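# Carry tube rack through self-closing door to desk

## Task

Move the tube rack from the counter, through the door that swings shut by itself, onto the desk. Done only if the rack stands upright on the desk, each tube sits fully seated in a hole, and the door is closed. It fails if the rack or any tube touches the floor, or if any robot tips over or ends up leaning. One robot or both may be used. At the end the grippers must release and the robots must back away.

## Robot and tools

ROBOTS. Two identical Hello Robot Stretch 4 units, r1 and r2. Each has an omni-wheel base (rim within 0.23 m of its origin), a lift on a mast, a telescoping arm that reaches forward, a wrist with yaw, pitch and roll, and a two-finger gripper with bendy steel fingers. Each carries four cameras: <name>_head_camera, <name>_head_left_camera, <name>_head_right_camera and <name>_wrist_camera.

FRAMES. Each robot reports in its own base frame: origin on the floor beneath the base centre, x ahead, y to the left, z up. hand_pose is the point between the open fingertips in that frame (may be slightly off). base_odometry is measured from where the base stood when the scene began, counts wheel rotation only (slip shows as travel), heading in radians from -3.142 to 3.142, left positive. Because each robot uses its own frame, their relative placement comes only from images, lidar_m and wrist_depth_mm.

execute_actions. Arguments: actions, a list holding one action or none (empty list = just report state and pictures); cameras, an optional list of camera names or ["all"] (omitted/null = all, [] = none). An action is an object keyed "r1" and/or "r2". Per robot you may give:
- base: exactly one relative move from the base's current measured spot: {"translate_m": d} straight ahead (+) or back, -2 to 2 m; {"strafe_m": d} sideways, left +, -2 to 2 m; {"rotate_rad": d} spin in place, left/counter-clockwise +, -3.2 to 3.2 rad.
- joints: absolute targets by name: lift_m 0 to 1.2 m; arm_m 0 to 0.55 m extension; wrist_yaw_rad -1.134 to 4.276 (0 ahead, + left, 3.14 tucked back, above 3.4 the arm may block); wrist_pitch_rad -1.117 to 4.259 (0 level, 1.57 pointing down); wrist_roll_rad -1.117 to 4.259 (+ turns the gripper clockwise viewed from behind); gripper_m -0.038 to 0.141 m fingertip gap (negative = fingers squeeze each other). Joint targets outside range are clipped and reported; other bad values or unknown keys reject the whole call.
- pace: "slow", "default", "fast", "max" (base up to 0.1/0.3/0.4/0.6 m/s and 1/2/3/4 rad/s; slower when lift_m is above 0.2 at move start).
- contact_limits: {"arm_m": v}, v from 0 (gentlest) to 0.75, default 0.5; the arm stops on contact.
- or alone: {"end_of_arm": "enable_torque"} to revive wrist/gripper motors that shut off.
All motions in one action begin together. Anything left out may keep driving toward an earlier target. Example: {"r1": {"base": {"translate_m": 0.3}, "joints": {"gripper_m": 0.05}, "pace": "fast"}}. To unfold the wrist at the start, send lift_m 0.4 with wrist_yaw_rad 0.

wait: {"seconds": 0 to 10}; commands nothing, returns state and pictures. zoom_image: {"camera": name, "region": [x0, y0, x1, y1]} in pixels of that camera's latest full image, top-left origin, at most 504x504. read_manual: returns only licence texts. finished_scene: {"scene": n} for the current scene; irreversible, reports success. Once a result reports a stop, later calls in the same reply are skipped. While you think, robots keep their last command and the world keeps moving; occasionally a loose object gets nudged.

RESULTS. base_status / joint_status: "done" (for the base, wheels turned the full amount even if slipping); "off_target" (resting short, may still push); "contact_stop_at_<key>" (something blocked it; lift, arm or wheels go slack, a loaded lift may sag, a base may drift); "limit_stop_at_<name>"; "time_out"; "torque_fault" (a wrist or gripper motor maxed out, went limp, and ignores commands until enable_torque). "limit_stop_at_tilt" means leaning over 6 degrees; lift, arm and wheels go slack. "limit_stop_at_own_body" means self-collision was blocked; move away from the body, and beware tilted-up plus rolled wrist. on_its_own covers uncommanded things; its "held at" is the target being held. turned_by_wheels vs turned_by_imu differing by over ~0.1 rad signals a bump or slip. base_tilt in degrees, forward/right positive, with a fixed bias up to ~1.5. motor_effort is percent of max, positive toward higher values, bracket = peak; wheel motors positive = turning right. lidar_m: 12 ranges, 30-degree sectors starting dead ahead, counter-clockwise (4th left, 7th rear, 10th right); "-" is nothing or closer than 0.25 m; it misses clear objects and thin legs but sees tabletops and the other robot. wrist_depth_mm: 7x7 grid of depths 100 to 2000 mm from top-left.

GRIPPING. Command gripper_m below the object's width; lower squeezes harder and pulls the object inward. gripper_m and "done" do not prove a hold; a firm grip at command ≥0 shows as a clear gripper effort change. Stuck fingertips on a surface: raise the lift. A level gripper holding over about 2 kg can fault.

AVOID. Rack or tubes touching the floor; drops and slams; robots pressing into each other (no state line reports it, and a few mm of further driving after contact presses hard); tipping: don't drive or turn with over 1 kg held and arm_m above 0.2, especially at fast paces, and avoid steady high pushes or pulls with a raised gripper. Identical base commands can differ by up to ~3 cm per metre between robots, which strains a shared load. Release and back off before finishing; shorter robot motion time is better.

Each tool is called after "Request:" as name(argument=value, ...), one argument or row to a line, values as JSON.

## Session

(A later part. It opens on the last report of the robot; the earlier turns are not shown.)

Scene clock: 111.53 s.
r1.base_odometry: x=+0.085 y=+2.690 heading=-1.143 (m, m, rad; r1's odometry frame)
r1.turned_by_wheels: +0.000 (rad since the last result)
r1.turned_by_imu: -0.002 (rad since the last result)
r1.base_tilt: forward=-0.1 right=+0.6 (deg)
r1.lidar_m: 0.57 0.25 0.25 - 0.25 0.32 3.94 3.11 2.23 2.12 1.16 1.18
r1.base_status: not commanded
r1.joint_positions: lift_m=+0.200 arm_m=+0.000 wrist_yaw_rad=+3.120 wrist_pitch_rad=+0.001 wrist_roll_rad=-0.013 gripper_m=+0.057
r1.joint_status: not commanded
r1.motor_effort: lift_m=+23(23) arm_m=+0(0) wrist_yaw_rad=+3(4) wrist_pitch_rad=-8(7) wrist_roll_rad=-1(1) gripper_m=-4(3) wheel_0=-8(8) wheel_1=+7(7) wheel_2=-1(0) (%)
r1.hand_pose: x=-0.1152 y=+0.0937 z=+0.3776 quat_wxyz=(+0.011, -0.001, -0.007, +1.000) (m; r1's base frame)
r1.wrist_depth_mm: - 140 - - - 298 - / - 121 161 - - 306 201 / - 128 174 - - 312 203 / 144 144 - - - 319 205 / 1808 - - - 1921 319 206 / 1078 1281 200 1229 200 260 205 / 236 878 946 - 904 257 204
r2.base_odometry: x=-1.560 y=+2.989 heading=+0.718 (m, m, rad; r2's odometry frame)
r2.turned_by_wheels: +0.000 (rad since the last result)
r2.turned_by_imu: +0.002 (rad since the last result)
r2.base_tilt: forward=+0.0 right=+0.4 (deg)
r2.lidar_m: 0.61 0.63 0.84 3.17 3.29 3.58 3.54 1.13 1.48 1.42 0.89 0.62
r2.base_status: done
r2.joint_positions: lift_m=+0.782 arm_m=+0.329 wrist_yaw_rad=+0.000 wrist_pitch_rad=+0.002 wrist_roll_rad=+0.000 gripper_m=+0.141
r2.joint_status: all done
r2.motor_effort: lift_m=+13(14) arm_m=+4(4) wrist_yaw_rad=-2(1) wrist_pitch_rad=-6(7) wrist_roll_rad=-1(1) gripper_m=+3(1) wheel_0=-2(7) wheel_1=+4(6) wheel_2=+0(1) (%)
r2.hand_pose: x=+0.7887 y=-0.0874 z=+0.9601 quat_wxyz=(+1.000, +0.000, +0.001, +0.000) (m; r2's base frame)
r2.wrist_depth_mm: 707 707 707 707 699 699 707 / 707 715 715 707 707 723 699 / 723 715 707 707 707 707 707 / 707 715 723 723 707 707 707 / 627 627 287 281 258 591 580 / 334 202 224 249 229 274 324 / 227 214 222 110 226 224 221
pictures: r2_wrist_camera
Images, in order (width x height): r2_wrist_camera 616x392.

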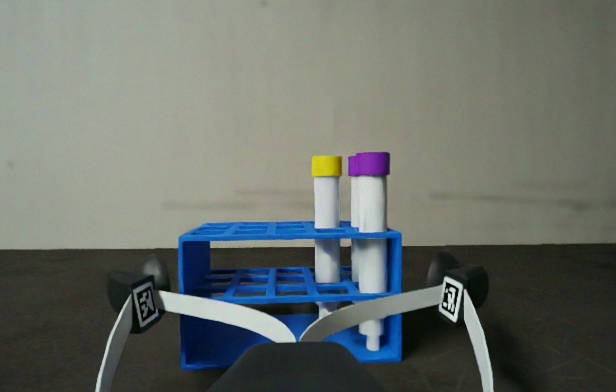

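Request:
execute_actions(
  actions=[
    {"r2":{"joints":{"arm_m":0.372},"pace":"slow"}},
  ],
  cameras=["r2_wrist_camera"],
)

Request:
execute_actions(
  actions=[
    {"r2":{"joints":{"gripper_m":0.08},"pace":"slow"}},
  ],
  cameras=["r2_wrist_camera"],
)

Request:
execute_actions(
  actions=[
    {"r2":{"joints":{"lift_m":0.84},"pace":"slow"}},
  ],
  cameras=["r2_wrist_camera","r2_head_camera"],
)

Scene clock: 114.53 s.
r1.base_odometry: x=+0.085 y=+2.690 heading=-1.143 (m, m, rad; r1's odometry frame)
r1.turned_by_wheels: +0.000 (rad since the last result)
r1.turned_by_imu: -0.001 (rad since the last result)
r1.base_tilt: forward=-0.2 right=+0.6 (deg)
r1.lidar_m: 0.54 0.26 0.25 - 0.25 0.32 3.94 3.10 2.21 2.10 1.15 1.17
r1.base_status: not commanded
r1.joint_positions: lift_m=+0.200 arm_m=+0.000 wrist_yaw_rad=+3.120 wrist_pitch_rad=+0.001 wrist_roll_rad=-0.013 gripper_m=+0.057
r1.joint_status: not commanded
r1.motor_effort: lift_m=+23(24) arm_m=+0(0) wrist_yaw_rad=+4(3) wrist_pitch_rad=-9(7) wrist_roll_rad=+0(1) gripper_m=-4(4) wheel_0=-8(8) wheel_1=+7(7) wheel_2=+0(0) (%)
r1.hand_pose: x=-0.1152 y=+0.0937 z=+0.3776 quat_wxyz=(+0.011, -0.001, -0.007, +1.000) (m; r1's base frame)
r1.wrist_depth_mm: - 140 - - - 298 - / - 121 161 - - 306 200 / - 128 174 - - 310 202 / 144 144 - - - 315 204 / 1808 - - - 1863 317 206 / 1078 1308 200 1255 200 259 205 / 236 891 946 - 917 258 203
r2.base_odometry: x=-1.560 y=+2.989 heading=+0.718 (m, m, rad; r2's odometry frame)
r2.turned_by_wheels: +0.000 (rad since the last result)
r2.turned_by_imu: +0.001 (rad since the last result)
r2.base_tilt: forward=-0.3 right=+0.2 (deg)
r2.lidar_m: 0.61 0.65 0.87 3.16 3.26 3.58 3.52 1.14 1.48 1.42 0.90 0.64
r2.base_status: not commanded
r2.joint_positions: lift_m=+0.782 arm_m=+0.371 wrist_yaw_rad=+0.000 wrist_pitch_rad=+0.002 wrist_roll_rad=+0.000 gripper_m=+0.141
r2.joint_status: all done
r2.motor_effort: lift_m=+13(13) arm_m=+4(6) wrist_yaw_rad=-1(1) wrist_pitch_rad=-5(6) wrist_roll_rad=-1(1) gripper_m=+0(2) wheel_0=-2(2) wheel_1=+4(4) wheel_2=+0(0) (%)
r2.hand_pose: x=+0.8306 y=-0.0874 z=+0.9601 quat_wxyz=(+1.000, +0.000, +0.001, +0.000) (m; r2's base frame)
r2.wrist_depth_mm: 661 668 676 661 654 668 654 / 668 676 668 661 661 661 661 / 668 676 676 676 668 668 668 / 683 668 683 668 668 668 676 / 676 676 252 246 206 597 580 / 332 197 225 224 199 276 324 / 226 214 221 110 205 222 223
pictures: r2_wrist_camera
Images, in order (width x height): r2_wrist_camera 616x392.

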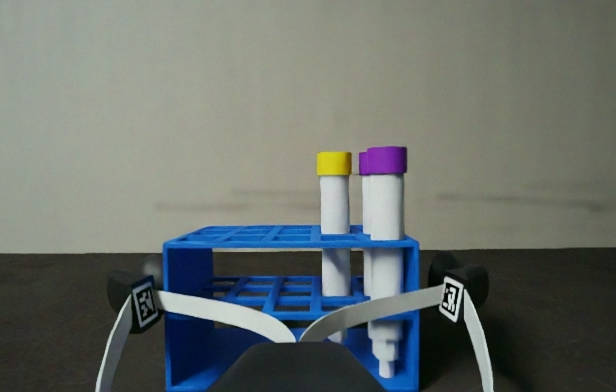

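Scene clock: 117.73 s.
r1.base_odometry: x=+0.085 y=+2.690 heading=-1.143 (m, m, rad; r1's odometry frame)
r1.turned_by_wheels: +0.000 (rad since the last result)
r1.turned_by_imu: -0.001 (rad since the last result)
r1.base_tilt: forward=-0.2 right=+0.6 (deg)
r1.lidar_m: 0.57 0.25 0.25 - 0.25 0.33 3.94 3.11 2.24 2.12 1.14 1.19
r1.base_status: not commanded
r1.joint_positions: lift_m=+0.200 arm_m=+0.000 wrist_yaw_rad=+3.120 wrist_pitch_rad=+0.001 wrist_roll_rad=-0.013 gripper_m=+0.057
r1.joint_status: not commanded
r1.motor_effort: lift_m=+23(23) arm_m=+0(0) wrist_yaw_rad=+3(3) wrist_pitch_rad=-9(8) wrist_roll_rad=+2(1) gripper_m=-2(2) wheel_0=-8(8) wheel_1=+7(7) wheel_2=+0(0) (%)
r1.hand_pose: x=-0.1152 y=+0.0937 z=+0.3776 quat_wxyz=(+0.011, -0.001, -0.007, +1.000) (m; r1's base frame)
r1.wrist_depth_mm: - 140 - - - 300 - / - 121 161 - - 306 201 / - 128 174 - - 312 203 / 144 144 - - - 315 205 / 1756 - - - 1863 317 206 / 1078 1281 200 1255 200 260 205 / 236 866 931 - 891 257 204
r2.base_odometry: x=-1.560 y=+2.989 heading=+0.718 (m, m, rad; r2's odometry frame)
r2.turned_by_wheels: +0.000 (rad since the last result)
r2.turned_by_imu: +0.001 (rad since the last result)
r2.base_tilt: forward=-0.1 right=+0.3 (deg)
r2.lidar_m: 0.59 0.63 0.86 3.15 3.28 3.60 3.53 1.11 1.47 1.42 0.89 0.64
r2.base_status: not commanded
r2.joint_positions: lift_m=+0.782 arm_m=+0.371 wrist_yaw_rad=+0.000 wrist_pitch_rad=+0.002 wrist_roll_rad=+0.000 gripper_m=+0.081
r2.joint_status: all done
r2.motor_effort: lift_m=+13(13) arm_m=+4(5) wrist_yaw_rad=+0(0) wrist_pitch_rad=-5(5) wrist_roll_rad=-1(2) gripper_m=-25(27) wheel_0=-2(2) wheel_1=+4(4) wheel_2=+0(0) (%)
r2.hand_pose: x=+0.8306 y=-0.0874 z=+0.9601 quat_wxyz=(+1.000, +0.000, +0.001, +0.000) (m; r2's base frame)
r2.wrist_depth_mm: 668 661 668 661 654 661 661 / 683 661 668 668 668 661 661 / 683 668 683 683 668 668 668 / 676 676 676 668 668 668 661 / 676 683 255 260 194 597 597 / 336 183 208 219 190 188 322 / 214 214 202 110 194 212 222
pictures: r2_wrist_camera
Images, in order (width x height): r2_wrist_camera 616x392.

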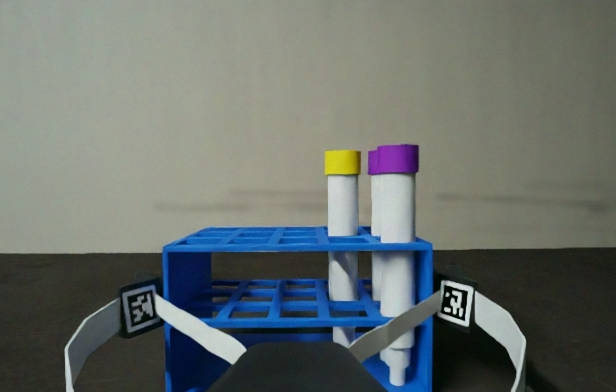

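Scene clock: 119.10 s.
r1.base_odometry: x=+0.085 y=+2.690 heading=-1.143 (m, m, rad; r1's odometry frame)
r1.turned_by_wheels: +0.000 (rad since the last result)
r1.turned_by_imu: -0.001 (rad since the last result)
r1.base_tilt: forward=-0.2 right=+0.6 (deg)
r1.lidar_m: 0.55 0.25 0.25 - 0.25 0.31 3.96 3.13 2.23 2.11 1.14 1.17
r1.base_status: not commanded
r1.joint_positions: lift_m=+0.200 arm_m=+0.000 wrist_yaw_rad=+3.120 wrist_pitch_rad=+0.001 wrist_roll_rad=-0.013 gripper_m=+0.057
r1.joint_status: not commanded
r1.motor_effort: lift_m=+23(24) arm_m=+0(0) wrist_yaw_rad=+5(4) wrist_pitch_rad=-8(9) wrist_roll_rad=+1(1) gripper_m=-4(2) wheel_0=-8(8) wheel_1=+7(7) wheel_2=+1(0) (%)
r1.hand_pose: x=-0.1152 y=+0.0937 z=+0.3776 quat_wxyz=(+0.011, -0.001, -0.007, +1.000) (m; r1's base frame)
r1.wrist_depth_mm: - 140 - - - 298 - / - 121 161 - - 304 200 / - 128 174 - - 312 203 / 144 144 - - - 317 204 / 1756 - - - 1921 317 205 / 1098 1281 200 1255 201 262 205 / 236 878 931 - 904 257 203
r2.base_odometry: x=-1.560 y=+2.989 heading=+0.718 (m, m, rad; r2's odometry frame)
r2.turned_by_wheels: +0.000 (rad since the last result)
r2.turned_by_imu: +0.001 (rad since the last result)
r2.base_tilt: forward=-0.3 right=+0.4 (deg)
r2.lidar_m: 0.60 0.63 0.87 3.15 3.29 3.59 3.53 1.14 1.48 1.41 0.88 0.63
r2.base_status: not commanded
r2.joint_positions: lift_m=+0.840 arm_m=+0.371 wrist_yaw_rad=+0.000 wrist_pitch_rad=+0.003 wrist_roll_rad=+0.000 gripper_m=+0.081
r2.joint_status: all done
r2.motor_effort: lift_m=+23(25) arm_m=+4(4) wrist_yaw_rad=+1(0) wrist_pitch_rad=-10(10) wrist_roll_rad=-1(2) gripper_m=-28(25) wheel_0=-2(2) wheel_1=+3(4) wheel_2=+0(0) (%)
r2.hand_pose: x=+0.8306 y=-0.0874 z=+1.0168 quat_wxyz=(+1.000, +0.000, +0.002, +0.000) (m; r2's base frame)
r2.wrist_depth_mm: 668 668 661 661 668 661 668 / 668 668 668 661 668 661 661 / 676 668 668 668 668 668 668 / 683 676 683 676 668 668 676 / 676 676 256 260 195 668 676 / 517 183 208 220 191 187 492 / 324 325 201 110 195 324 340
pictures: r2_head_camera, r2_wrist_camera
Images, in order (width x height): r2_head_camera 420x560, r2_wrist_camera 616x392.

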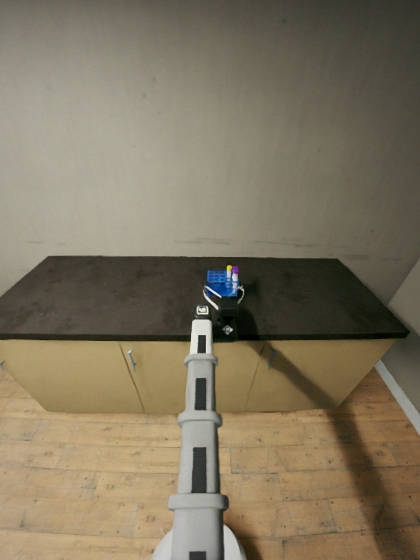

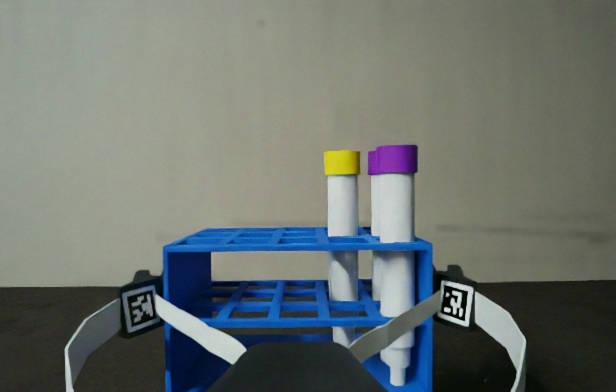

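Request:
execute_actions(
  actions=[
    {"r2":{"joints":{"arm_m":0.0},"base":{"translate_m":-0.35},"pace":"slow"}},
  ],
  cameras=[],
)

Request:
execute_actions(
  actions=[
    {"r2":{"base":{"strafe_m":0.335}}},
  ],
  cameras=[],
)

Request:
execute_actions(
  actions=[
    {"r2":{"base":{"rotate_rad":3.10},"pace":"slow"}},
  ],
  cameras=[],
)

Request:
execute_actions(
  actions=[
    {"r2":{"base":{"translate_m":1.2}}},
  ],
  cameras=["r2_wrist_camera","r2_head_camera"],
)

Scene clock: 127.20 s.
r1.base_odometry: x=+0.085 y=+2.690 heading=-1.143 (m, m, rad; r1's odometry frame)
r1.turned_by_wheels: +0.000 (rad since the last result)
r1.turned_by_imu: -0.003 (rad since the last result)
r1.base_tilt: forward=-0.1 right=+0.6 (deg)
r1.lidar_m: 0.57 0.26 0.25 - 0.25 0.34 3.96 3.12 2.23 2.11 1.13 1.20
r1.base_status: not commanded
r1.joint_positions: lift_m=+0.200 arm_m=+0.000 wrist_yaw_rad=+3.120 wrist_pitch_rad=+0.001 wrist_roll_rad=-0.013 gripper_m=+0.057
r1.joint_status: not commanded
r1.motor_effort: lift_m=+23(23) arm_m=+0(0) wrist_yaw_rad=+4(4) wrist_pitch_rad=-8(8) wrist_roll_rad=-2(1) gripper_m=-4(6) wheel_0=-8(8) wheel_1=+7(7) wheel_2=+0(0) (%)
r1.hand_pose: x=-0.1152 y=+0.0937 z=+0.3776 quat_wxyz=(+0.011, -0.001, -0.007, +1.000) (m; r1's base frame)
r1.wrist_depth_mm: - 140 - - - 298 - / - 121 161 - - 304 200 / - 128 174 - - 312 204 / 144 143 - - - 315 205 / 1708 - - - 1808 317 206 / 1078 1281 200 1281 201 263 204 / 235 878 960 - 904 258 204
r2.base_odometry: x=-1.824 y=+2.759 heading=+0.718 (m, m, rad; r2's odometry frame)
r2.turned_by_wheels: +0.000 (rad since the last result)
r2.turned_by_imu: +0.004 (rad since the last result)
r2.base_tilt: forward=-0.2 right=+0.3 (deg)
r2.lidar_m: 0.43 0.99 2.30 3.16 3.31 3.25 3.15 0.80 1.08 1.42 1.48 0.45
r2.base_status: done
r2.joint_positions: lift_m=+0.840 arm_m=+0.001 wrist_yaw_rad=+0.000 wrist_pitch_rad=+0.004 wrist_roll_rad=+0.000 gripper_m=+0.081
r2.joint_status: all done
r2.motor_effort: lift_m=+23(23) arm_m=-4(5) wrist_yaw_rad=+0(3) wrist_pitch_rad=-11(11) wrist_roll_rad=-1(1) gripper_m=-26(29) wheel_0=-4(4) wheel_1=-4(7) wheel_2=+1(8) (%)
r2.hand_pose: x=+0.4601 y=-0.0874 z=+1.0167 quat_wxyz=(+1.000, +0.000, +0.002, +0.000) (m; r2's base frame)
r2.wrist_depth_mm: 1397 1397 1366 1336 1336 1397 1366 / 1430 1366 1397 1366 1366 1366 1366 / 1366 1397 1397 1397 1366 1366 1366 / 1397 1397 1397 1366 224 1397 1366 / 960 960 255 262 193 904 904 / 759 183 207 220 191 187 778 / 759 759 200 110 195 759 778
pictures: none
No camera images: the call's "cameras" was empty. Leave "cameras" out to get every camera's image.

Scene clock: 129.63 s.
r1.base_odometry: x=+0.085 y=+2.690 heading=-1.143 (m, m, rad; r1's odometry frame)
r1.turned_by_wheels: +0.000 (rad since the last result)
r1.turned_by_imu: -0.001 (rad since the last result)
r1.base_tilt: forward=-0.1 right=+0.7 (deg)
r1.lidar_m: 0.56 0.25 0.25 - 0.25 0.35 3.95 3.10 2.22 2.13 1.14 1.17
r1.base_status: not commanded
r1.joint_positions: lift_m=+0.200 arm_m=+0.000 wrist_yaw_rad=+3.120 wrist_pitch_rad=+0.001 wrist_roll_rad=-0.013 gripper_m=+0.057
r1.joint_status: not commanded
r1.motor_effort: lift_m=+23(23) arm_m=+0(0) wrist_yaw_rad=+4(3) wrist_pitch_rad=-9(9) wrist_roll_rad=-1(2) gripper_m=-3(3) wheel_0=-8(8) wheel_1=+7(7) wheel_2=+0(0) (%)
r1.hand_pose: x=-0.1152 y=+0.0937 z=+0.3776 quat_wxyz=(+0.011, -0.001, -0.007, +1.000) (m; r1's base frame)
r1.wrist_depth_mm: - 140 - - - 298 - / - 121 161 - - 306 201 / - 128 175 - - 312 204 / 144 143 - - - 314 205 / 1708 - - - 1863 319 205 / 1060 1281 200 1229 200 263 204 / 236 891 946 - 891 259 203
r2.base_odometry: x=-2.044 y=+3.011 heading=+0.718 (m, m, rad; r2's odometry frame)
r2.turned_by_wheels: +0.000 (rad since the last result)
r2.turned_by_imu: +0.001 (rad since the last result)
r2.base_tilt: forward=-0.2 right=+0.3 (deg)
r2.lidar_m: 0.44 1.00 2.32 2.81 2.94 3.22 3.16 1.20 1.02 1.76 1.42 0.44
r2.base_status: done
r2.joint_positions: lift_m=+0.840 arm_m=+0.001 wrist_yaw_rad=+0.000 wrist_pitch_rad=+0.004 wrist_roll_rad=+0.000 gripper_m=+0.081
r2.joint_status: not commanded
r2.motor_effort: lift_m=+22(23) arm_m=-4(4) wrist_yaw_rad=-1(1) wrist_pitch_rad=-11(11) wrist_roll_rad=-1(1) gripper_m=-26(26) wheel_0=+1(10) wheel_1=+2(11) wheel_2=-1(1) (%)
r2.hand_pose: x=+0.4601 y=-0.0874 z=+1.0168 quat_wxyz=(+1.000, +0.000, +0.002, +0.000) (m; r2's base frame)
r2.wrist_depth_mm: 1397 1366 1397 1397 1366 1397 1397 / 1430 1430 1336 1397 1397 1366 1366 / 1397 1430 1397 1397 1397 1397 1397 / 1430 1336 1430 1464 221 1397 1366 / 976 946 256 260 194 917 891 / 759 183 207 219 191 187 759 / 759 759 202 110 195 768 778
pictures: none
No camera images: the call's "cameras" was empty. Leave "cameras" out to get every camera's image.

Scene clock: 134.03 s.
r1.base_odometry: x=+0.085 y=+2.690 heading=-1.143 (m, m, rad; r1's odometry frame)
r1.turned_by_wheels: +0.000 (rad since the last result)
r1.turned_by_imu: -0.002 (rad since the last result)
r1.base_tilt: forward=-0.2 right=+0.7 (deg)
r1.lidar_m: 0.55 0.25 0.25 - 0.25 0.34 3.96 3.13 2.26 2.11 1.14 1.18
r1.base_status: not commanded
r1.joint_positions: lift_m=+0.200 arm_m=+0.000 wrist_yaw_rad=+3.120 wrist_pitch_rad=+0.001 wrist_roll_rad=-0.013 gripper_m=+0.057
r1.joint_status: not commanded
r1.motor_effort: lift_m=+23(23) arm_m=+0(0) wrist_yaw_rad=+4(3) wrist_pitch_rad=-11(9) wrist_roll_rad=-1(1) gripper_m=-6(2) wheel_0=-8(8) wheel_1=+7(7) wheel_2=+0(0) (%)
r1.hand_pose: x=-0.1152 y=+0.0937 z=+0.3776 quat_wxyz=(+0.011, -0.001, -0.007, +1.000) (m; r1's base frame)
r1.wrist_depth_mm: - 140 - - - 300 - / - 121 161 - - 306 201 / - 128 174 - - 310 202 / 144 143 - - - 315 205 / 1808 - - - 1921 315 206 / 1078 1308 199 1255 200 262 205 / 236 891 946 - 917 258 204
r2.base_odometry: x=-2.044 y=+3.011 heading=-2.466 (m, m, rad; r2's odometry frame)
r2.turned_by_wheels: +3.099 (rad since the last result)
r2.turned_by_imu: +3.175 (rad since the last result)
r2.base_tilt: forward=-0.2 right=+0.4 (deg)
r2.lidar_m: 0.43 1.17 1.03 1.76 1.43 1.01 0.93 1.00 2.28 2.83 2.90 0.46
r2.base_status: done
r2.joint_positions: lift_m=+0.840 arm_m=+0.001 wrist_yaw_rad=+0.000 wrist_pitch_rad=+0.004 wrist_roll_rad=+0.000 gripper_m=+0.081
r2.joint_status: not commanded
r2.motor_effort: lift_m=+22(22) arm_m=-4(4) wrist_yaw_rad=-1(0) wrist_pitch_rad=-11(11) wrist_roll_rad=-2(1) gripper_m=-27(24) wheel_0=-3(7) wheel_1=-4(8) wheel_2=-1(7) (%)
r2.hand_pose: x=+0.4601 y=-0.0874 z=+1.0168 quat_wxyz=(+1.000, +0.000, +0.002, +0.000) (m; r2's base frame)
r2.wrist_depth_mm: - - - - - - - / - - - - - - - / - - - - - - - / - - - - - - - / - - 256 260 193 - - / - 183 207 219 191 187 - / - - 202 110 195 - -
pictures: none
No camera images: the call's "cameras" was empty. Leave "cameras" out to get every camera's image.

Scene clock: 139.53 s.
r1.base_odometry: x=+0.085 y=+2.690 heading=-1.143 (m, m, rad; r1's odometry frame)
r1.turned_by_wheels: +0.000 (rad since the last result)
r1.turned_by_imu: -0.002 (rad since the last result)
r1.base_tilt: forward=-0.2 right=+0.7 (deg)
r1.lidar_m: 0.56 0.25 0.25 - 0.25 0.31 0.82 0.84 2.24 2.12 1.14 1.18
r1.base_status: not commanded
r1.joint_positions: lift_m=+0.200 arm_m=+0.000 wrist_yaw_rad=+3.120 wrist_pitch_rad=+0.001 wrist_roll_rad=-0.013 gripper_m=+0.057
r1.joint_status: not commanded
r1.motor_effort: lift_m=+23(23) arm_m=+0(0) wrist_yaw_rad=+4(3) wrist_pitch_rad=-9(8) wrist_roll_rad=+0(1) gripper_m=-3(4) wheel_0=-8(8) wheel_1=+7(7) wheel_2=+0(0) (%)
r1.hand_pose: x=-0.1152 y=+0.0937 z=+0.3776 quat_wxyz=(+0.011, -0.001, -0.007, +1.000) (m; r1's base frame)
r1.wrist_depth_mm: - 140 1182 - - 298 - / - 121 160 - - 306 200 / - 128 174 - - 312 202 / 144 144 1229 - - 315 204 / 1756 - 1182 - 1921 317 205 / 1098 1060 200 1160 201 260 205 / 236 878 946 - 904 258 204
r2.base_odometry: x=-2.980 y=+2.261 heading=-2.466 (m, m, rad; r2's odometry frame)
r2.turned_by_wheels: +0.000 (rad since the last result)
r2.turned_by_imu: -0.002 (rad since the last result)
r2.base_tilt: forward=-0.2 right=+0.3 (deg)
r2.lidar_m: 0.44 1.93 1.88 0.82 0.82 2.27 2.16 2.21 2.95 2.82 2.79 0.44
r2.base_status: done
r2.joint_positions: lift_m=+0.840 arm_m=+0.001 wrist_yaw_rad=+0.000 wrist_pitch_rad=+0.004 wrist_roll_rad=+0.000 gripper_m=+0.081
r2.joint_status: not commanded
r2.motor_effort: lift_m=+22(22) arm_m=-4(4) wrist_yaw_rad=+0(2) wrist_pitch_rad=-11(10) wrist_roll_rad=-1(1) gripper_m=-26(28) wheel_0=+1(9) wheel_1=+2(7) wheel_2=+1(6) (%)
r2.hand_pose: x=+0.4601 y=-0.0874 z=+1.0168 quat_wxyz=(+1.000, +0.000, +0.002, +0.000) (m; r2's base frame)
r2.wrist_depth_mm: 1708 1618 1661 1661 1618 1708 1661 / 1618 1708 1618 1661 1708 1708 1708 / 1661 1661 1661 1661 1708 1708 1756 / 1708 1661 1708 1708 1661 1708 1661 / 1661 1661 256 260 195 1708 1756 / 1756 183 207 220 191 187 1708 / 1756 1708 201 110 195 1756 1756
pictures: r2_head_camera, r2_wrist_camera
Images, in order (width x height): r2_head_camera 420x560, r2_wrist_camera 616x392.

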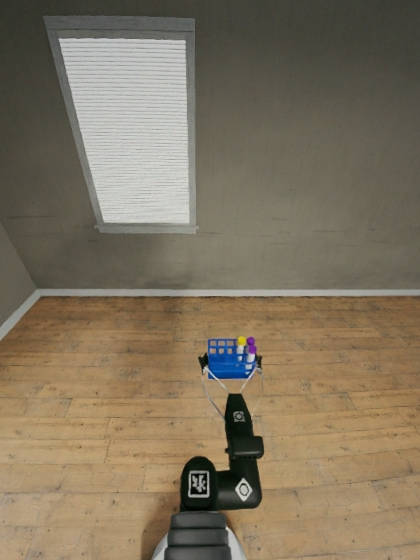

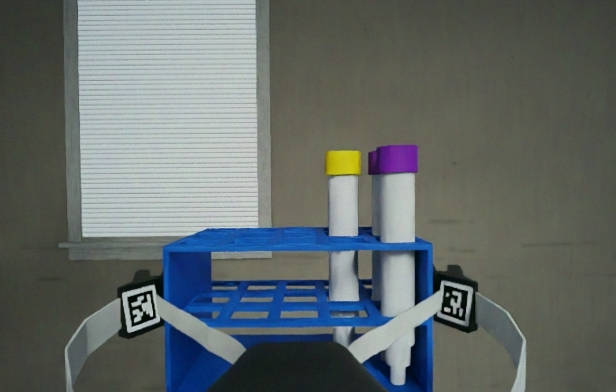

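Request:
execute_actions(
  actions=[
    {"r2":{"base":{"translate_m":0.42}}},
  ],
  cameras=[],
)

Request:
execute_actions(
  actions=[
    {"r2":{"base":{"rotate_rad":1.535},"pace":"slow"}},
  ],
  cameras=["r2_head_camera"],
)

Scene clock: 145.37 s.
r1.base_odometry: x=+0.085 y=+2.690 heading=-1.143 (m, m, rad; r1's odometry frame)
r1.turned_by_wheels: +0.000 (rad since the last result)
r1.turned_by_imu: -0.002 (rad since the last result)
r1.base_tilt: forward=-0.1 right=+0.7 (deg)
r1.lidar_m: 0.56 0.26 0.25 - 0.25 0.34 3.92 0.98 1.46 2.11 1.14 1.17
r1.base_status: not commanded
r1.joint_positions: lift_m=+0.200 arm_m=+0.000 wrist_yaw_rad=+3.120 wrist_pitch_rad=+0.001 wrist_roll_rad=-0.013 gripper_m=+0.057
r1.joint_status: not commanded
r1.motor_effort: lift_m=+23(23) arm_m=+0(0) wrist_yaw_rad=+4(3) wrist_pitch_rad=-7(8) wrist_roll_rad=+0(1) gripper_m=-3(4) wheel_0=-8(8) wheel_1=+7(7) wheel_2=+0(0) (%)
r1.hand_pose: x=-0.1152 y=+0.0937 z=+0.3776 quat_wxyz=(+0.011, -0.001, -0.007, +1.000) (m; r1's base frame)
r1.wrist_depth_mm: - 140 - - - 300 - / - 121 161 - - 306 200 / - 128 174 - - 314 202 / 144 144 - - - 314 205 / 960 1708 - - 1921 317 205 / 960 1078 200 1229 200 260 204 / 236 878 931 - 917 258 204
r2.base_odometry: x=-3.308 y=+1.998 heading=-2.465 (m, m, rad; r2's odometry frame)
r2.turned_by_wheels: +0.000 (rad since the last result)
r2.turned_by_imu: +0.001 (rad since the last result)
r2.base_tilt: forward=-0.1 right=+0.3 (deg)
r2.lidar_m: 0.42 1.54 1.84 1.81 0.97 1.18 2.61 3.37 2.92 2.81 2.16 0.47
r2.base_status: done
r2.joint_positions: lift_m=+0.840 arm_m=+0.001 wrist_yaw_rad=+0.000 wrist_pitch_rad=+0.004 wrist_roll_rad=+0.000 gripper_m=+0.081
r2.joint_status: not commanded
r2.motor_effort: lift_m=+22(22) arm_m=-4(4) wrist_yaw_rad=+0(1) wrist_pitch_rad=-11(11) wrist_roll_rad=-1(1) gripper_m=-26(28) wheel_0=+2(8) wheel_1=+3(8) wheel_2=+0(10) (%)
r2.hand_pose: x=+0.4601 y=-0.0874 z=+1.0168 quat_wxyz=(+1.000, +0.000, +0.002, +0.000) (m; r2's base frame)
r2.wrist_depth_mm: 1255 1255 1229 1255 1281 1308 1281 / 1255 1255 1255 1229 1281 1281 1308 / 1229 1281 1229 1281 1255 1308 1281 / 1229 1255 1255 1255 1308 1308 1281 / 1229 1255 256 259 196 1308 1308 / 1281 183 208 220 192 188 1308 / 1281 1281 201 110 195 1308 1336
pictures: none
No camera images: the call's "cameras" was empty. Leave "cameras" out to get every camera's image.

Scene clock: 148.20 s.
r1.base_odometry: x=+0.085 y=+2.690 heading=-1.143 (m, m, rad; r1's odometry frame)
r1.turned_by_wheels: +0.000 (rad since the last result)
r1.turned_by_imu: -0.001 (rad since the last result)
r1.base_tilt: forward=-0.2 right=+0.7 (deg)
r1.lidar_m: 0.55 0.25 0.25 - 0.25 0.32 3.95 0.99 0.86 2.11 1.15 1.18
r1.base_status: not commanded
r1.joint_positions: lift_m=+0.200 arm_m=+0.000 wrist_yaw_rad=+3.120 wrist_pitch_rad=+0.001 wrist_roll_rad=-0.013 gripper_m=+0.057
r1.joint_status: not commanded
r1.motor_effort: lift_m=+23(23) arm_m=+0(0) wrist_yaw_rad=+3(5) wrist_pitch_rad=-8(7) wrist_roll_rad=+0(0) gripper_m=-4(3) wheel_0=-8(8) wheel_1=+7(7) wheel_2=+0(1) (%)
r1.hand_pose: x=-0.1152 y=+0.0937 z=+0.3776 quat_wxyz=(+0.011, -0.001, -0.007, +1.000) (m; r1's base frame)
r1.wrist_depth_mm: - 140 - - - 300 - / - 121 161 - - 306 199 / - 128 174 - - 314 203 / 144 144 - - - 317 204 / 991 - - - 1921 317 206 / 960 1098 200 1255 200 260 206 / 236 878 946 - 917 259 204
r2.base_odometry: x=-3.308 y=+1.998 heading=-0.931 (m, m, rad; r2's odometry frame)
r2.turned_by_wheels: +1.534 (rad since the last result)
r2.turned_by_imu: +1.572 (rad since the last result)
r2.base_tilt: forward=-0.3 right=+0.4 (deg)
r2.lidar_m: 0.44 0.99 1.18 2.57 2.65 2.95 2.82 2.25 1.57 1.46 1.50 0.42
r2.base_status: done
r2.joint_positions: lift_m=+0.840 arm_m=+0.001 wrist_yaw_rad=+0.000 wrist_pitch_rad=+0.004 wrist_roll_rad=+0.000 gripper_m=+0.081
r2.joint_status: not commanded
r2.motor_effort: lift_m=+22(22) arm_m=-4(4) wrist_yaw_rad=-2(2) wrist_pitch_rad=-11(11) wrist_roll_rad=-1(1) gripper_m=-24(26) wheel_0=-3(7) wheel_1=-4(8) wheel_2=-1(6) (%)
r2.hand_pose: x=+0.4601 y=-0.0874 z=+1.0168 quat_wxyz=(+1.000, +0.000, +0.002, +0.000) (m; r2's base frame)
r2.wrist_depth_mm: 1366 - - - 1537 1576 1618 / 1366 - - - 1576 1537 1661 / 1397 - - - 1576 1576 1618 / 1336 - - - 224 1618 1661 / 1366 - 255 259 195 1661 1618 / 1366 183 208 220 191 187 1661 / 1308 - 202 110 194 1618 1661
pictures: r2_head_camera
Images, in order (width x height): r2_head_camera 420x560.

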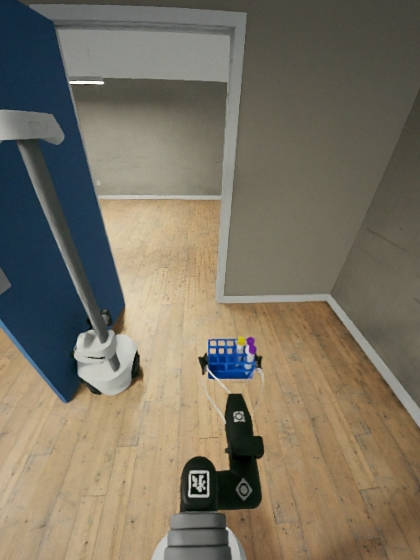

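Request:
execute_actions(
  actions=[
    {"r2":{"base":{"strafe_m":0.2},"pace":"slow"}},
  ],
  cameras=[],
)

Request:
execute_actions(
  actions=[
    {"r2":{"base":{"translate_m":0.7}}},
  ],
  cameras=["r2_head_camera"],
)

Scene clock: 153.70 s.
r1.base_odometry: x=+0.085 y=+2.690 heading=-1.143 (m, m, rad; r1's odometry frame)
r1.turned_by_wheels: +0.000 (rad since the last result)
r1.turned_by_imu: -0.002 (rad since the last result)
r1.base_tilt: forward=-0.2 right=+0.6 (deg)
r1.lidar_m: 0.56 0.25 0.25 - 0.25 0.34 1.02 0.72 0.76 2.11 1.15 1.17
r1.base_status: not commanded
r1.joint_positions: lift_m=+0.200 arm_m=+0.000 wrist_yaw_rad=+3.120 wrist_pitch_rad=+0.001 wrist_roll_rad=-0.013 gripper_m=+0.057
r1.joint_status: not commanded
r1.motor_effort: lift_m=+23(23) arm_m=+0(0) wrist_yaw_rad=+4(2) wrist_pitch_rad=-8(9) wrist_roll_rad=-2(0) gripper_m=-5(4) wheel_0=-8(8) wheel_1=+7(7) wheel_2=+0(0) (%)
r1.hand_pose: x=-0.1152 y=+0.0937 z=+0.3776 quat_wxyz=(+0.011, -0.001, -0.007, +1.000) (m; r1's base frame)
r1.wrist_depth_mm: - 140 - - - 298 - / - 121 161 - - 303 201 / - 128 174 - - 310 203 / 143 144 - - - 317 204 / 1025 1160 - - 1863 317 205 / 946 960 200 1255 201 262 204 / 236 866 931 - 904 258 204
r2.base_odometry: x=-3.147 y=+2.117 heading=-0.931 (m, m, rad; r2's odometry frame)
r2.turned_by_wheels: +0.000 (rad since the last result)
r2.turned_by_imu: +0.002 (rad since the last result)
r2.base_tilt: forward=-0.1 right=+0.3 (deg)
r2.lidar_m: 0.43 0.89 1.04 2.37 2.43 2.97 2.85 2.58 1.80 1.67 1.74 0.45
r2.base_status: done
r2.joint_positions: lift_m=+0.840 arm_m=+0.001 wrist_yaw_rad=+0.000 wrist_pitch_rad=+0.004 wrist_roll_rad=+0.000 gripper_m=+0.081
r2.joint_status: not commanded
r2.motor_effort: lift_m=+22(22) arm_m=-4(4) wrist_yaw_rad=+0(1) wrist_pitch_rad=-11(11) wrist_roll_rad=-1(1) gripper_m=-25(24) wheel_0=-1(9) wheel_1=+3(7) wheel_2=+0(1) (%)
r2.hand_pose: x=+0.4601 y=-0.0874 z=+1.0168 quat_wxyz=(+1.000, +0.000, +0.002, +0.000) (m; r2's base frame)
r2.wrist_depth_mm: 960 - - - 1576 1576 1618 / 976 - - - 1537 1576 1576 / 976 - - - 1576 1618 1661 / 699 - - - 220 1576 1661 / 691 1464 256 259 195 1576 1576 / 691 183 207 220 191 188 1618 / 691 1430 201 110 195 1576 1618
pictures: none
No camera images: the call's "cameras" was empty. Leave "cameras" out to get every camera's image.

Scene clock: 157.50 s.
r1.base_odometry: x=+0.085 y=+2.690 heading=-1.143 (m, m, rad; r1's odometry frame)
r1.turned_by_wheels: +0.000 (rad since the last result)
r1.turned_by_imu: -0.002 (rad since the last result)
r1.base_tilt: forward=-0.2 right=+0.6 (deg)
r1.lidar_m: 0.57 0.25 0.25 - 0.25 0.33 3.95 0.40 0.34 0.46 0.49 1.17
r1.base_status: not commanded
r1.joint_positions: lift_m=+0.200 arm_m=+0.000 wrist_yaw_rad=+3.120 wrist_pitch_rad=+0.001 wrist_roll_rad=-0.013 gripper_m=+0.057
r1.joint_status: not commanded
r1.motor_effort: lift_m=+23(23) arm_m=+0(0) wrist_yaw_rad=+4(3) wrist_pitch_rad=-7(8) wrist_roll_rad=+0(1) gripper_m=-2(3) wheel_0=-8(8) wheel_1=+7(7) wheel_2=+0(0) (%)
r1.hand_pose: x=-0.1152 y=+0.0937 z=+0.3776 quat_wxyz=(+0.011, -0.001, -0.007, +1.000) (m; r1's base frame)
r1.wrist_depth_mm: - 140 - - - 300 - / - 121 161 - - 306 200 / - 128 174 - - 312 202 / 144 143 - - - 314 206 / 1756 - - - 1863 317 205 / 1060 1281 200 1281 200 260 204 / 236 866 946 - 904 258 204
r2.base_odometry: x=-2.729 y=+1.556 heading=-0.931 (m, m, rad; r2's odometry frame)
r2.turned_by_wheels: +0.000 (rad since the last result)
r2.turned_by_imu: -0.001 (rad since the last result)
r2.base_tilt: forward=-0.2 right=+0.4 (deg)
r2.lidar_m: 0.42 0.42 0.34 0.42 2.46 3.72 3.59 2.57 1.72 1.61 1.64 0.44
r2.base_status: done
r2.joint_positions: lift_m=+0.840 arm_m=+0.001 wrist_yaw_rad=+0.000 wrist_pitch_rad=+0.004 wrist_roll_rad=+0.000 gripper_m=+0.081
r2.joint_status: not commanded
r2.motor_effort: lift_m=+22(22) arm_m=-4(4) wrist_yaw_rad=+0(1) wrist_pitch_rad=-12(11) wrist_roll_rad=-1(1) gripper_m=-22(24) wheel_0=+2(6) wheel_1=+2(9) wheel_2=+0(11) (%)
r2.hand_pose: x=+0.4601 y=-0.0874 z=+1.0168 quat_wxyz=(+1.000, +0.000, +0.002, +0.000) (m; r2's base frame)
r2.wrist_depth_mm: - - - - - 866 891 / - - - - - 878 904 / - - - - 917 891 878 / - - - - 221 891 917 / - - 254 260 193 904 891 / - 183 208 220 191 187 904 / - - 202 110 194 904 904
pictures: r2_head_camera
Images, in order (width x height): r2_head_camera 420x560.

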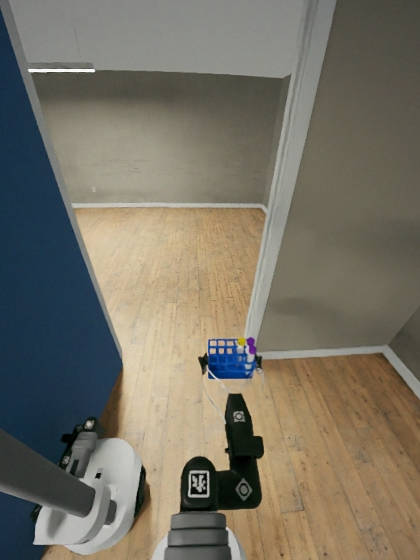

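Request:
execute_actions(
  actions=[
    {"r2":{"base":{"translate_m":0.35},"pace":"slow"}},
  ],
  cameras=["r2_head_camera"],
)

Scene clock: 163.90 s.
r1.base_odometry: x=+0.085 y=+2.690 heading=-1.143 (m, m, rad; r1's odometry frame)
r1.turned_by_wheels: +0.000 (rad since the last result)
r1.turned_by_imu: -0.003 (rad since the last result)
r1.base_tilt: forward=-0.2 right=+0.6 (deg)
r1.lidar_m: 0.56 0.25 0.25 - 0.25 0.34 3.95 3.09 0.34 0.26 0.30 0.69
r1.base_status: not commanded
r1.joint_positions: lift_m=+0.200 arm_m=+0.000 wrist_yaw_rad=+3.120 wrist_pitch_rad=+0.001 wrist_roll_rad=-0.013 gripper_m=+0.057
r1.joint_status: not commanded
r1.motor_effort: lift_m=+24(23) arm_m=+0(0) wrist_yaw_rad=+4(4) wrist_pitch_rad=-10(8) wrist_roll_rad=+2(1) gripper_m=-1(1) wheel_0=-8(8) wheel_1=+7(7) wheel_2=+0(0) (%)
r1.hand_pose: x=-0.1152 y=+0.0937 z=+0.3776 quat_wxyz=(+0.011, -0.001, -0.007, +1.000) (m; r1's base frame)
r1.wrist_depth_mm: - 140 - - - 300 - / - 121 160 - - 304 200 / - 128 174 - - 312 203 / 144 144 - - - 315 204 / 1756 - - - 1921 317 204 / 1078 1281 200 1255 200 259 205 / 236 878 946 - 904 258 204
r2.base_odometry: x=-2.520 y=+1.275 heading=-0.930 (m, m, rad; r2's odometry frame)
r2.turned_by_wheels: +0.000 (rad since the last result)
r2.turned_by_imu: +0.001 (rad since the last result)
r2.base_tilt: forward=-0.3 right=+0.3 (deg)
r2.lidar_m: 0.43 0.89 0.40 0.27 0.30 4.08 3.97 2.49 1.72 1.61 1.11 0.44
r2.base_status: done
r2.joint_positions: lift_m=+0.840 arm_m=+0.001 wrist_yaw_rad=+0.000 wrist_pitch_rad=+0.004 wrist_roll_rad=+0.000 gripper_m=+0.081
r2.joint_status: not commanded
r2.motor_effort: lift_m=+22(22) arm_m=-4(4) wrist_yaw_rad=-3(1) wrist_pitch_rad=-11(11) wrist_roll_rad=-1(1) gripper_m=-26(24) wheel_0=+3(1) wheel_1=+4(7) wheel_2=-3(5) (%)
r2.hand_pose: x=+0.4601 y=-0.0874 z=+1.0168 quat_wxyz=(+1.000, +0.000, +0.002, +0.000) (m; r2's base frame)
r2.wrist_depth_mm: - - - - - 559 535 / - - - - - 564 530 / - - - - - 569 539 / - - - - 222 569 539 / - - 254 260 195 569 544 / - 183 208 220 191 187 544 / - - 200 110 195 569 544
pictures: r2_head_camera
Images, in order (width x height): r2_head_camera 420x560.

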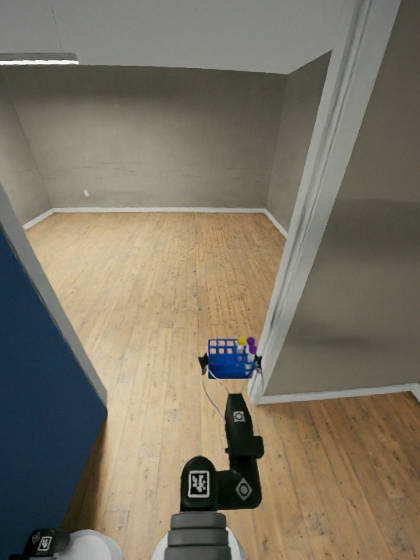

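Request:
execute_actions(
  actions=[
    {"r2":{"base":{"translate_m":0.3},"pace":"slow"}},
  ],
  cameras=[],
)

Request:
execute_actions(
  actions=[
    {"r2":{"base":{"strafe_m":0.1},"pace":"slow"}},
  ],
  cameras=["r2_head_camera"],
)

Scene clock: 169.53 s.
r1.base_odometry: x=+0.085 y=+2.690 heading=-1.143 (m, m, rad; r1's odometry frame)
r1.turned_by_wheels: +0.000 (rad since the last result)
r1.turned_by_imu: -0.002 (rad since the last result)
r1.base_tilt: forward=-0.1 right=+0.6 (deg)
r1.lidar_m: 0.55 0.25 0.25 - 0.25 0.35 3.95 3.14 2.23 0.52 0.36 0.43
r1.base_status: not commanded
r1.joint_positions: lift_m=+0.200 arm_m=+0.000 wrist_yaw_rad=+3.120 wrist_pitch_rad=+0.001 wrist_roll_rad=-0.013 gripper_m=+0.057
r1.joint_status: not commanded
r1.motor_effort: lift_m=+23(24) arm_m=+0(0) wrist_yaw_rad=+4(5) wrist_pitch_rad=-8(8) wrist_roll_rad=+0(0) gripper_m=-5(4) wheel_0=-8(8) wheel_1=+7(7) wheel_2=+0(0) (%)
r1.hand_pose: x=-0.1152 y=+0.0937 z=+0.3776 quat_wxyz=(+0.011, -0.001, -0.007, +1.000) (m; r1's base frame)
r1.wrist_depth_mm: - 140 - - - 298 - / - 121 160 - - 306 200 / - 128 174 - - 312 202 / 144 144 - - - 315 204 / 1756 - - - 1921 317 205 / 1098 1255 200 1255 200 260 205 / 236 891 931 - 904 259 203
r2.base_odometry: x=-2.341 y=+1.035 heading=-0.930 (m, m, rad; r2's odometry frame)
r2.turned_by_wheels: +0.000 (rad since the last result)
r2.turned_by_imu: +0.001 (rad since the last result)
r2.base_tilt: forward=-0.1 right=+0.3 (deg)
r2.lidar_m: 0.41 4.67 0.65 0.64 0.38 0.43 - 2.47 1.70 1.61 0.66 0.43
r2.base_status: done
r2.joint_positions: lift_m=+0.840 arm_m=+0.001 wrist_yaw_rad=+0.000 wrist_pitch_rad=+0.004 wrist_roll_rad=+0.000 gripper_m=+0.081
r2.joint_status: not commanded
r2.motor_effort: lift_m=+22(22) arm_m=-4(4) wrist_yaw_rad=-1(2) wrist_pitch_rad=-11(11) wrist_roll_rad=-1(1) gripper_m=-26(27) wheel_0=+3(8) wheel_1=+4(7) wheel_2=-3(8) (%)
r2.hand_pose: x=+0.4601 y=-0.0874 z=+1.0168 quat_wxyz=(+1.000, +0.000, +0.002, +0.000) (m; r2's base frame)
r2.wrist_depth_mm: - - - - - - - / - - - - - - - / - - - - - - - / - - - - - - - / - - 255 260 195 - - / - 183 208 220 191 188 - / - - 200 110 195 - -
pictures: none
No camera images: the call's "cameras" was empty. Leave "cameras" out to get every camera's image.

Scene clock: 171.67 s.
r1.base_odometry: x=+0.085 y=+2.690 heading=-1.143 (m, m, rad; r1's odometry frame)
r1.turned_by_wheels: +0.000 (rad since the last result)
r1.turned_by_imu: -0.001 (rad since the last result)
r1.base_tilt: forward=-0.2 right=+0.6 (deg)
r1.lidar_m: 0.57 0.25 0.25 - 0.25 0.34 3.94 3.13 2.23 2.10 0.29 0.31
r1.base_status: not commanded
r1.joint_positions: lift_m=+0.200 arm_m=+0.000 wrist_yaw_rad=+3.120 wrist_pitch_rad=+0.001 wrist_roll_rad=-0.013 gripper_m=+0.057
r1.joint_status: not commanded
r1.motor_effort: lift_m=+23(23) arm_m=+0(0) wrist_yaw_rad=+4(4) wrist_pitch_rad=-8(9) wrist_roll_rad=+2(0) gripper_m=-3(5) wheel_0=-8(8) wheel_1=+7(7) wheel_2=+1(1) (%)
r1.hand_pose: x=-0.1152 y=+0.0937 z=+0.3776 quat_wxyz=(+0.011, -0.001, -0.007, +1.000) (m; r1's base frame)
r1.wrist_depth_mm: - 140 - - - 300 - / - 121 160 - - 304 200 / - 128 173 - - 310 203 / 144 144 - - - 315 205 / 1708 - - - 1863 320 205 / 1060 1281 200 1229 201 260 206 / 235 891 931 - 904 259 204
r2.base_odometry: x=-2.261 y=+1.095 heading=-0.930 (m, m, rad; r2's odometry frame)
r2.turned_by_wheels: +0.000 (rad since the last result)
r2.turned_by_imu: +0.001 (rad since the last result)
r2.base_tilt: forward=-0.3 right=+0.3 (deg)
r2.lidar_m: 0.44 4.55 0.55 0.53 0.32 0.33 - 2.63 1.85 1.72 0.63 0.43
r2.base_status: done
r2.joint_positions: lift_m=+0.840 arm_m=+0.001 wrist_yaw_rad=+0.000 wrist_pitch_rad=+0.004 wrist_roll_rad=+0.000 gripper_m=+0.081
r2.joint_status: not commanded
r2.motor_effort: lift_m=+22(22) arm_m=-4(4) wrist_yaw_rad=-1(2) wrist_pitch_rad=-11(10) wrist_roll_rad=-1(2) gripper_m=-25(25) wheel_0=-2(11) wheel_1=+5(8) wheel_2=+0(2) (%)
r2.hand_pose: x=+0.4601 y=-0.0874 z=+1.0168 quat_wxyz=(+1.000, +0.000, +0.002, +0.000) (m; r2's base frame)
r2.wrist_depth_mm: - - - - - - - / - - - - - - - / - - - - - - - / - - - - - - - / - - 254 260 193 - - / - 183 208 220 191 187 - / - - 202 110 194 - -
pictures: r2_head_camera
Images, in order (width x height): r2_head_camera 420x560.

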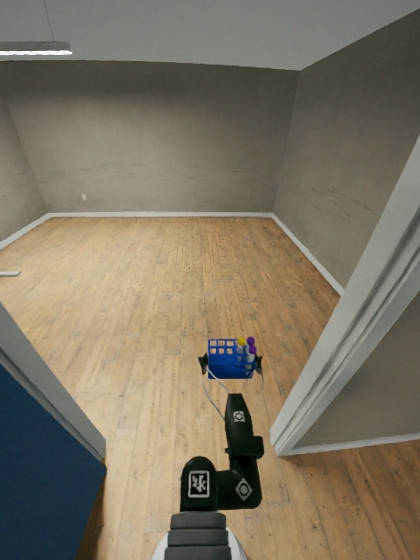

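Request:
execute_actions(
  actions=[
    {"r2":{"base":{"translate_m":1.5}}},
  ],
  cameras=[],
)

Request:
execute_actions(
  actions=[
    {"r2":{"base":{"rotate_rad":1.535},"pace":"slow"},"r1":{"base":{"strafe_m":-0.3},"pace":"slow"}},
  ],
  cameras=["r2_head_camera","r1_head_camera","r1_head_left_camera"],
)

Scene clock: 179.47 s.
r1.base_odometry: x=+0.085 y=+2.690 heading=-1.143 (m, m, rad; r1's odometry frame)
r1.turned_by_wheels: +0.000 (rad since the last result)
r1.turned_by_imu: -0.003 (rad since the last result)
r1.base_tilt: forward=-0.2 right=+0.6 (deg)
r1.lidar_m: 0.57 0.25 0.25 - 0.25 0.32 3.95 3.13 2.23 2.13 1.16 1.18
r1.base_status: not commanded
r1.joint_positions: lift_m=+0.200 arm_m=+0.000 wrist_yaw_rad=+3.120 wrist_pitch_rad=+0.001 wrist_roll_rad=-0.013 gripper_m=+0.057
r1.joint_status: not commanded
r1.motor_effort: lift_m=+24(23) arm_m=+0(0) wrist_yaw_rad=+3(4) wrist_pitch_rad=-8(8) wrist_roll_rad=+1(0) gripper_m=-3(4) wheel_0=-8(8) wheel_1=+7(7) wheel_2=+0(1) (%)
r1.hand_pose: x=-0.1152 y=+0.0937 z=+0.3776 quat_wxyz=(+0.011, -0.001, -0.007, +1.000) (m; r1's base frame)
r1.wrist_depth_mm: - 140 - - - 301 - / - 121 162 - - 304 200 / - 128 174 - - 310 203 / 144 143 - - - 317 204 / 1756 - - - 1921 319 205 / 1098 1281 200 1255 200 259 204 / 235 904 931 - 904 257 203
r2.base_odometry: x=-1.364 y=-0.107 heading=-0.929 (m, m, rad; r2's odometry frame)
r2.turned_by_wheels: +0.000 (rad since the last result)
r2.turned_by_imu: -0.002 (rad since the last result)
r2.base_tilt: forward=-0.1 right=+0.3 (deg)
r2.lidar_m: 0.45 3.15 2.40 2.29 1.40 1.12 1.68 0.99 1.24 1.63 1.68 0.46
r2.base_status: done
r2.joint_positions: lift_m=+0.840 arm_m=+0.001 wrist_yaw_rad=+0.000 wrist_pitch_rad=+0.004 wrist_roll_rad=+0.000 gripper_m=+0.081
r2.joint_status: not commanded
r2.motor_effort: lift_m=+22(22) arm_m=-4(4) wrist_yaw_rad=+0(0) wrist_pitch_rad=-11(10) wrist_roll_rad=-1(1) gripper_m=-24(25) wheel_0=+2(0) wheel_1=+2(8) wheel_2=+0(10) (%)
r2.hand_pose: x=+0.4601 y=-0.0874 z=+1.0168 quat_wxyz=(+1.000, +0.000, +0.002, +0.000) (m; r2's base frame)
r2.wrist_depth_mm: - - - - - - - / - - - - - - - / - - - - - - - / - - - - 220 - - / - - 255 260 195 - - / - 183 208 220 191 187 - / - - 201 110 195 - -
pictures: none
No camera images: the call's "cameras" was empty. Leave "cameras" out to get every camera's image.

Scene clock: 183.63 s.
r1.base_odometry: x=-0.189 y=+2.566 heading=-1.144 (m, m, rad; r1's odometry frame)
r1.turned_by_wheels: +0.000 (rad since the last result)
r1.turned_by_imu: -0.003 (rad since the last result)
r1.base_tilt: forward=-0.1 right=+0.7 (deg)
r1.lidar_m: 1.62 0.40 0.25 - - 0.25 3.93 2.68 1.91 1.80 1.13 0.94
r1.base_status: done
r1.joint_positions: lift_m=+0.200 arm_m=+0.000 wrist_yaw_rad=+3.120 wrist_pitch_rad=+0.001 wrist_roll_rad=-0.013 gripper_m=+0.057
r1.joint_status: not commanded
r1.motor_effort: lift_m=+23(23) arm_m=+0(0) wrist_yaw_rad=+4(5) wrist_pitch_rad=-7(9) wrist_roll_rad=+0(1) gripper_m=-2(2) wheel_0=-5(7) wheel_1=+0(6) wheel_2=+0(0) (%)
r1.hand_pose: x=-0.1152 y=+0.0937 z=+0.3776 quat_wxyz=(+0.011, -0.001, -0.007, +1.000) (m; r1's base frame)
r1.wrist_depth_mm: - 139 - - - 211 - / - 121 161 - - 213 174 / - 128 175 - - 216 176 / 144 144 - - - 219 178 / 1756 - - - 290 220 178 / 1060 1281 199 1281 200 201 179 / 236 878 946 - 293 200 -
r2.base_odometry: x=-1.363 y=-0.107 heading=+0.605 (m, m, rad; r2's odometry frame)
r2.turned_by_wheels: +1.534 (rad since the last result)
r2.turned_by_imu: +1.573 (rad since the last result)
r2.base_tilt: forward=-0.2 right=+0.4 (deg)
r2.lidar_m: 0.44 1.45 1.10 1.46 0.98 1.21 1.64 1.68 2.18 3.08 3.14 0.46
r2.base_status: done
r2.joint_positions: lift_m=+0.840 arm_m=+0.001 wrist_yaw_rad=+0.000 wrist_pitch_rad=+0.004 wrist_roll_rad=+0.000 gripper_m=+0.081
r2.joint_status: not commanded
r2.motor_effort: lift_m=+22(22) arm_m=-4(4) wrist_yaw_rad=-1(2) wrist_pitch_rad=-11(11) wrist_roll_rad=-1(1) gripper_m=-25(27) wheel_0=-3(10) wheel_1=-2(8) wheel_2=-2(6) (%)
r2.hand_pose: x=+0.4601 y=-0.0874 z=+1.0168 quat_wxyz=(+1.000, +0.000, +0.002, +0.000) (m; r2's base frame)
r2.wrist_depth_mm: 1808 - - - - - - / 1756 - - - - - - / 1756 - - - - - - / 1808 - - - 223 - - / 1756 - 256 260 195 - - / 1756 183 207 220 193 188 - / 1618 - 202 110 195 - -
pictures: r1_head_camera, r1_head_left_camera, r2_head_camera
Images, in order (width x height): r1_head_camera 420x560, r1_head_left_camera 420x672, r2_head_camera 420x560.

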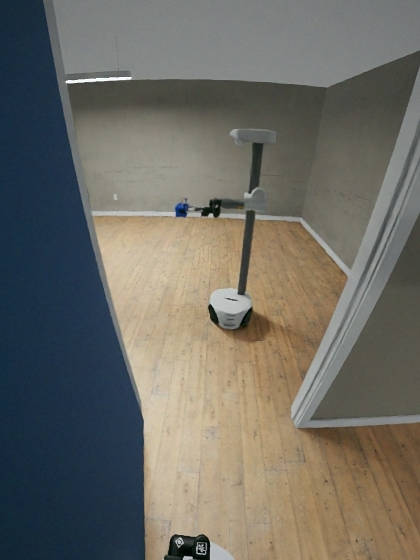

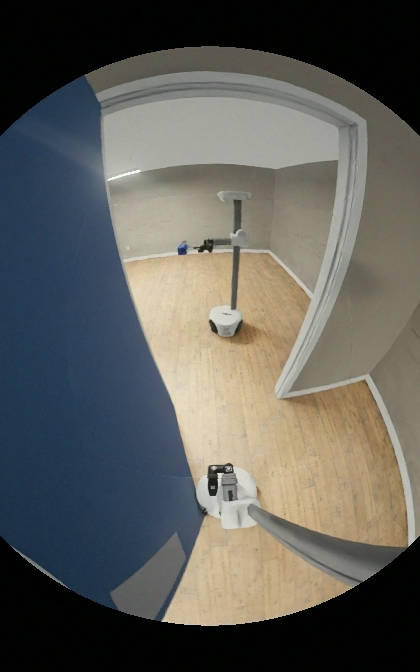

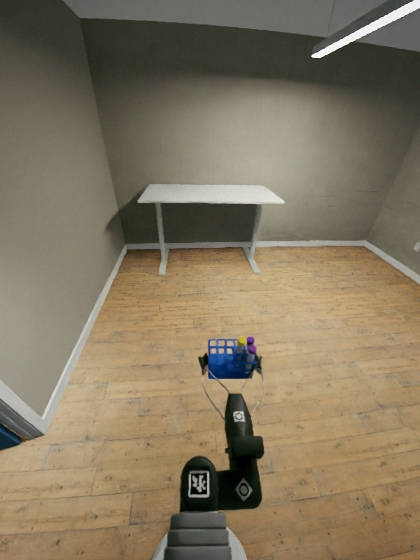

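Request:
execute_actions(
  actions=[
    {"r2":{"base":{"translate_m":1.2},"joints":{"lift_m":1.0}},"r1":{"base":{"translate_m":0.4},"pace":"slow"}},
  ],
  cameras=["r2_head_camera","r2_wrist_camera","r1_head_left_camera"],
)

Scene clock: 190.97 s.
r1.base_odometry: x=-0.023 y=+2.202 heading=-1.143 (m, m, rad; r1's odometry frame)
r1.turned_by_wheels: +0.001 (rad since the last result)
r1.turned_by_imu: -0.003 (rad since the last result)
r1.base_tilt: forward=-0.1 right=+0.6 (deg)
r1.lidar_m: 4.49 0.65 0.26 0.25 - 0.25 0.31 2.69 1.90 1.63 0.66 2.52
r1.base_status: done
r1.joint_positions: lift_m=+0.200 arm_m=+0.000 wrist_yaw_rad=+3.120 wrist_pitch_rad=+0.001 wrist_roll_rad=-0.013 gripper_m=+0.057
r1.joint_status: not commanded
r1.motor_effort: lift_m=+23(23) arm_m=+0(0) wrist_yaw_rad=+4(5) wrist_pitch_rad=-9(7) wrist_roll_rad=-1(0) gripper_m=-2(3) wheel_0=-7(7) wheel_1=+11(12) wheel_2=+3(6) (%)
r1.hand_pose: x=-0.1152 y=+0.0937 z=+0.3776 quat_wxyz=(+0.011, -0.001, -0.007, +1.000) (m; r1's base frame)
r1.wrist_depth_mm: - 140 559 410 276 206 - / - 121 161 413 278 208 178 / - 128 175 421 283 211 177 / 144 144 597 427 286 213 179 / 1808 - - 404 263 214 180 / 1078 1281 199 387 201 200 183 / 236 878 904 - 265 200 -
r2.base_odometry: x=-0.377 y=+0.576 heading=+0.605 (m, m, rad; r2's odometry frame)
r2.turned_by_wheels: +0.000 (rad since the last result)
r2.turned_by_imu: -0.001 (rad since the last result)
r2.base_tilt: forward=-0.1 right=+0.2 (deg)
r2.lidar_m: 0.42 1.13 1.10 1.01 1.06 1.87 2.84 2.90 3.18 2.98 2.99 0.44
r2.base_status: done
r2.joint_positions: lift_m=+1.000 arm_m=+0.001 wrist_yaw_rad=+0.000 wrist_pitch_rad=+0.004 wrist_roll_rad=+0.000 gripper_m=+0.081
r2.joint_status: all done
r2.motor_effort: lift_m=+23(24) arm_m=-4(4) wrist_yaw_rad=-1(1) wrist_pitch_rad=-11(11) wrist_roll_rad=-1(2) gripper_m=-26(24) wheel_0=+1(5) wheel_1=+4(8) wheel_2=+1(10) (%)
r2.hand_pose: x=+0.4601 y=-0.0874 z=+1.1767 quat_wxyz=(+1.000, +0.000, +0.002, +0.000) (m; r2's base frame)
r2.wrist_depth_mm: 1576 1618 1618 1708 1708 1756 1808 / 1537 1576 1661 1708 1661 1756 1808 / 1618 1661 1618 1708 1708 1708 1756 / 1576 1661 1618 1661 219 1756 1863 / 1618 1661 255 260 195 1756 1756 / 976 183 208 220 191 189 1430 / 1576 1618 201 110 195 1808 1808
pictures: r1_head_left_camera, r2_head_camera, r2_wrist_camera
Images, in order (width x height): r1_head_left_camera 420x672, r2_head_camera 420x560, r2_wrist_camera 616x392.

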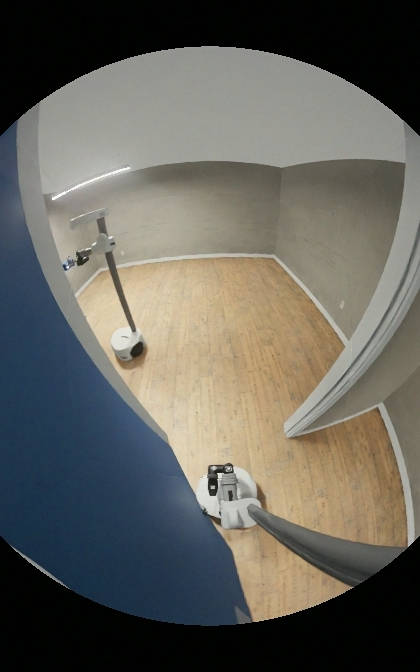

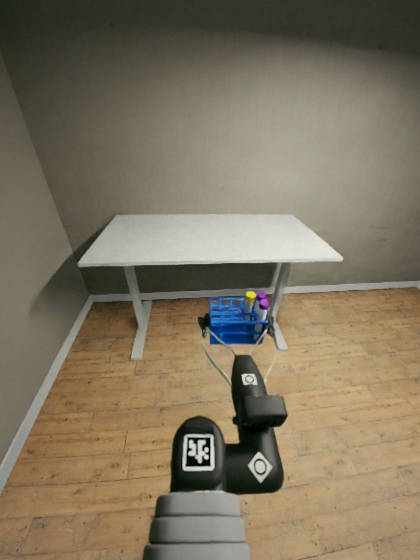

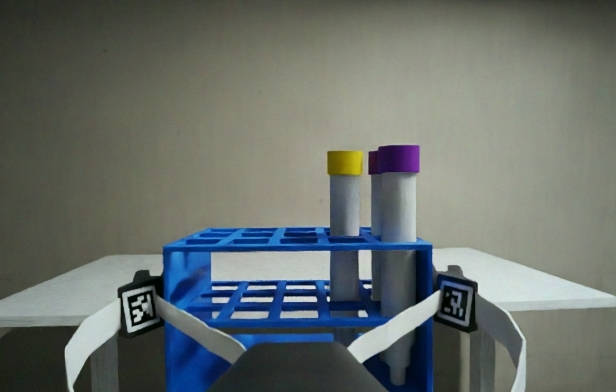

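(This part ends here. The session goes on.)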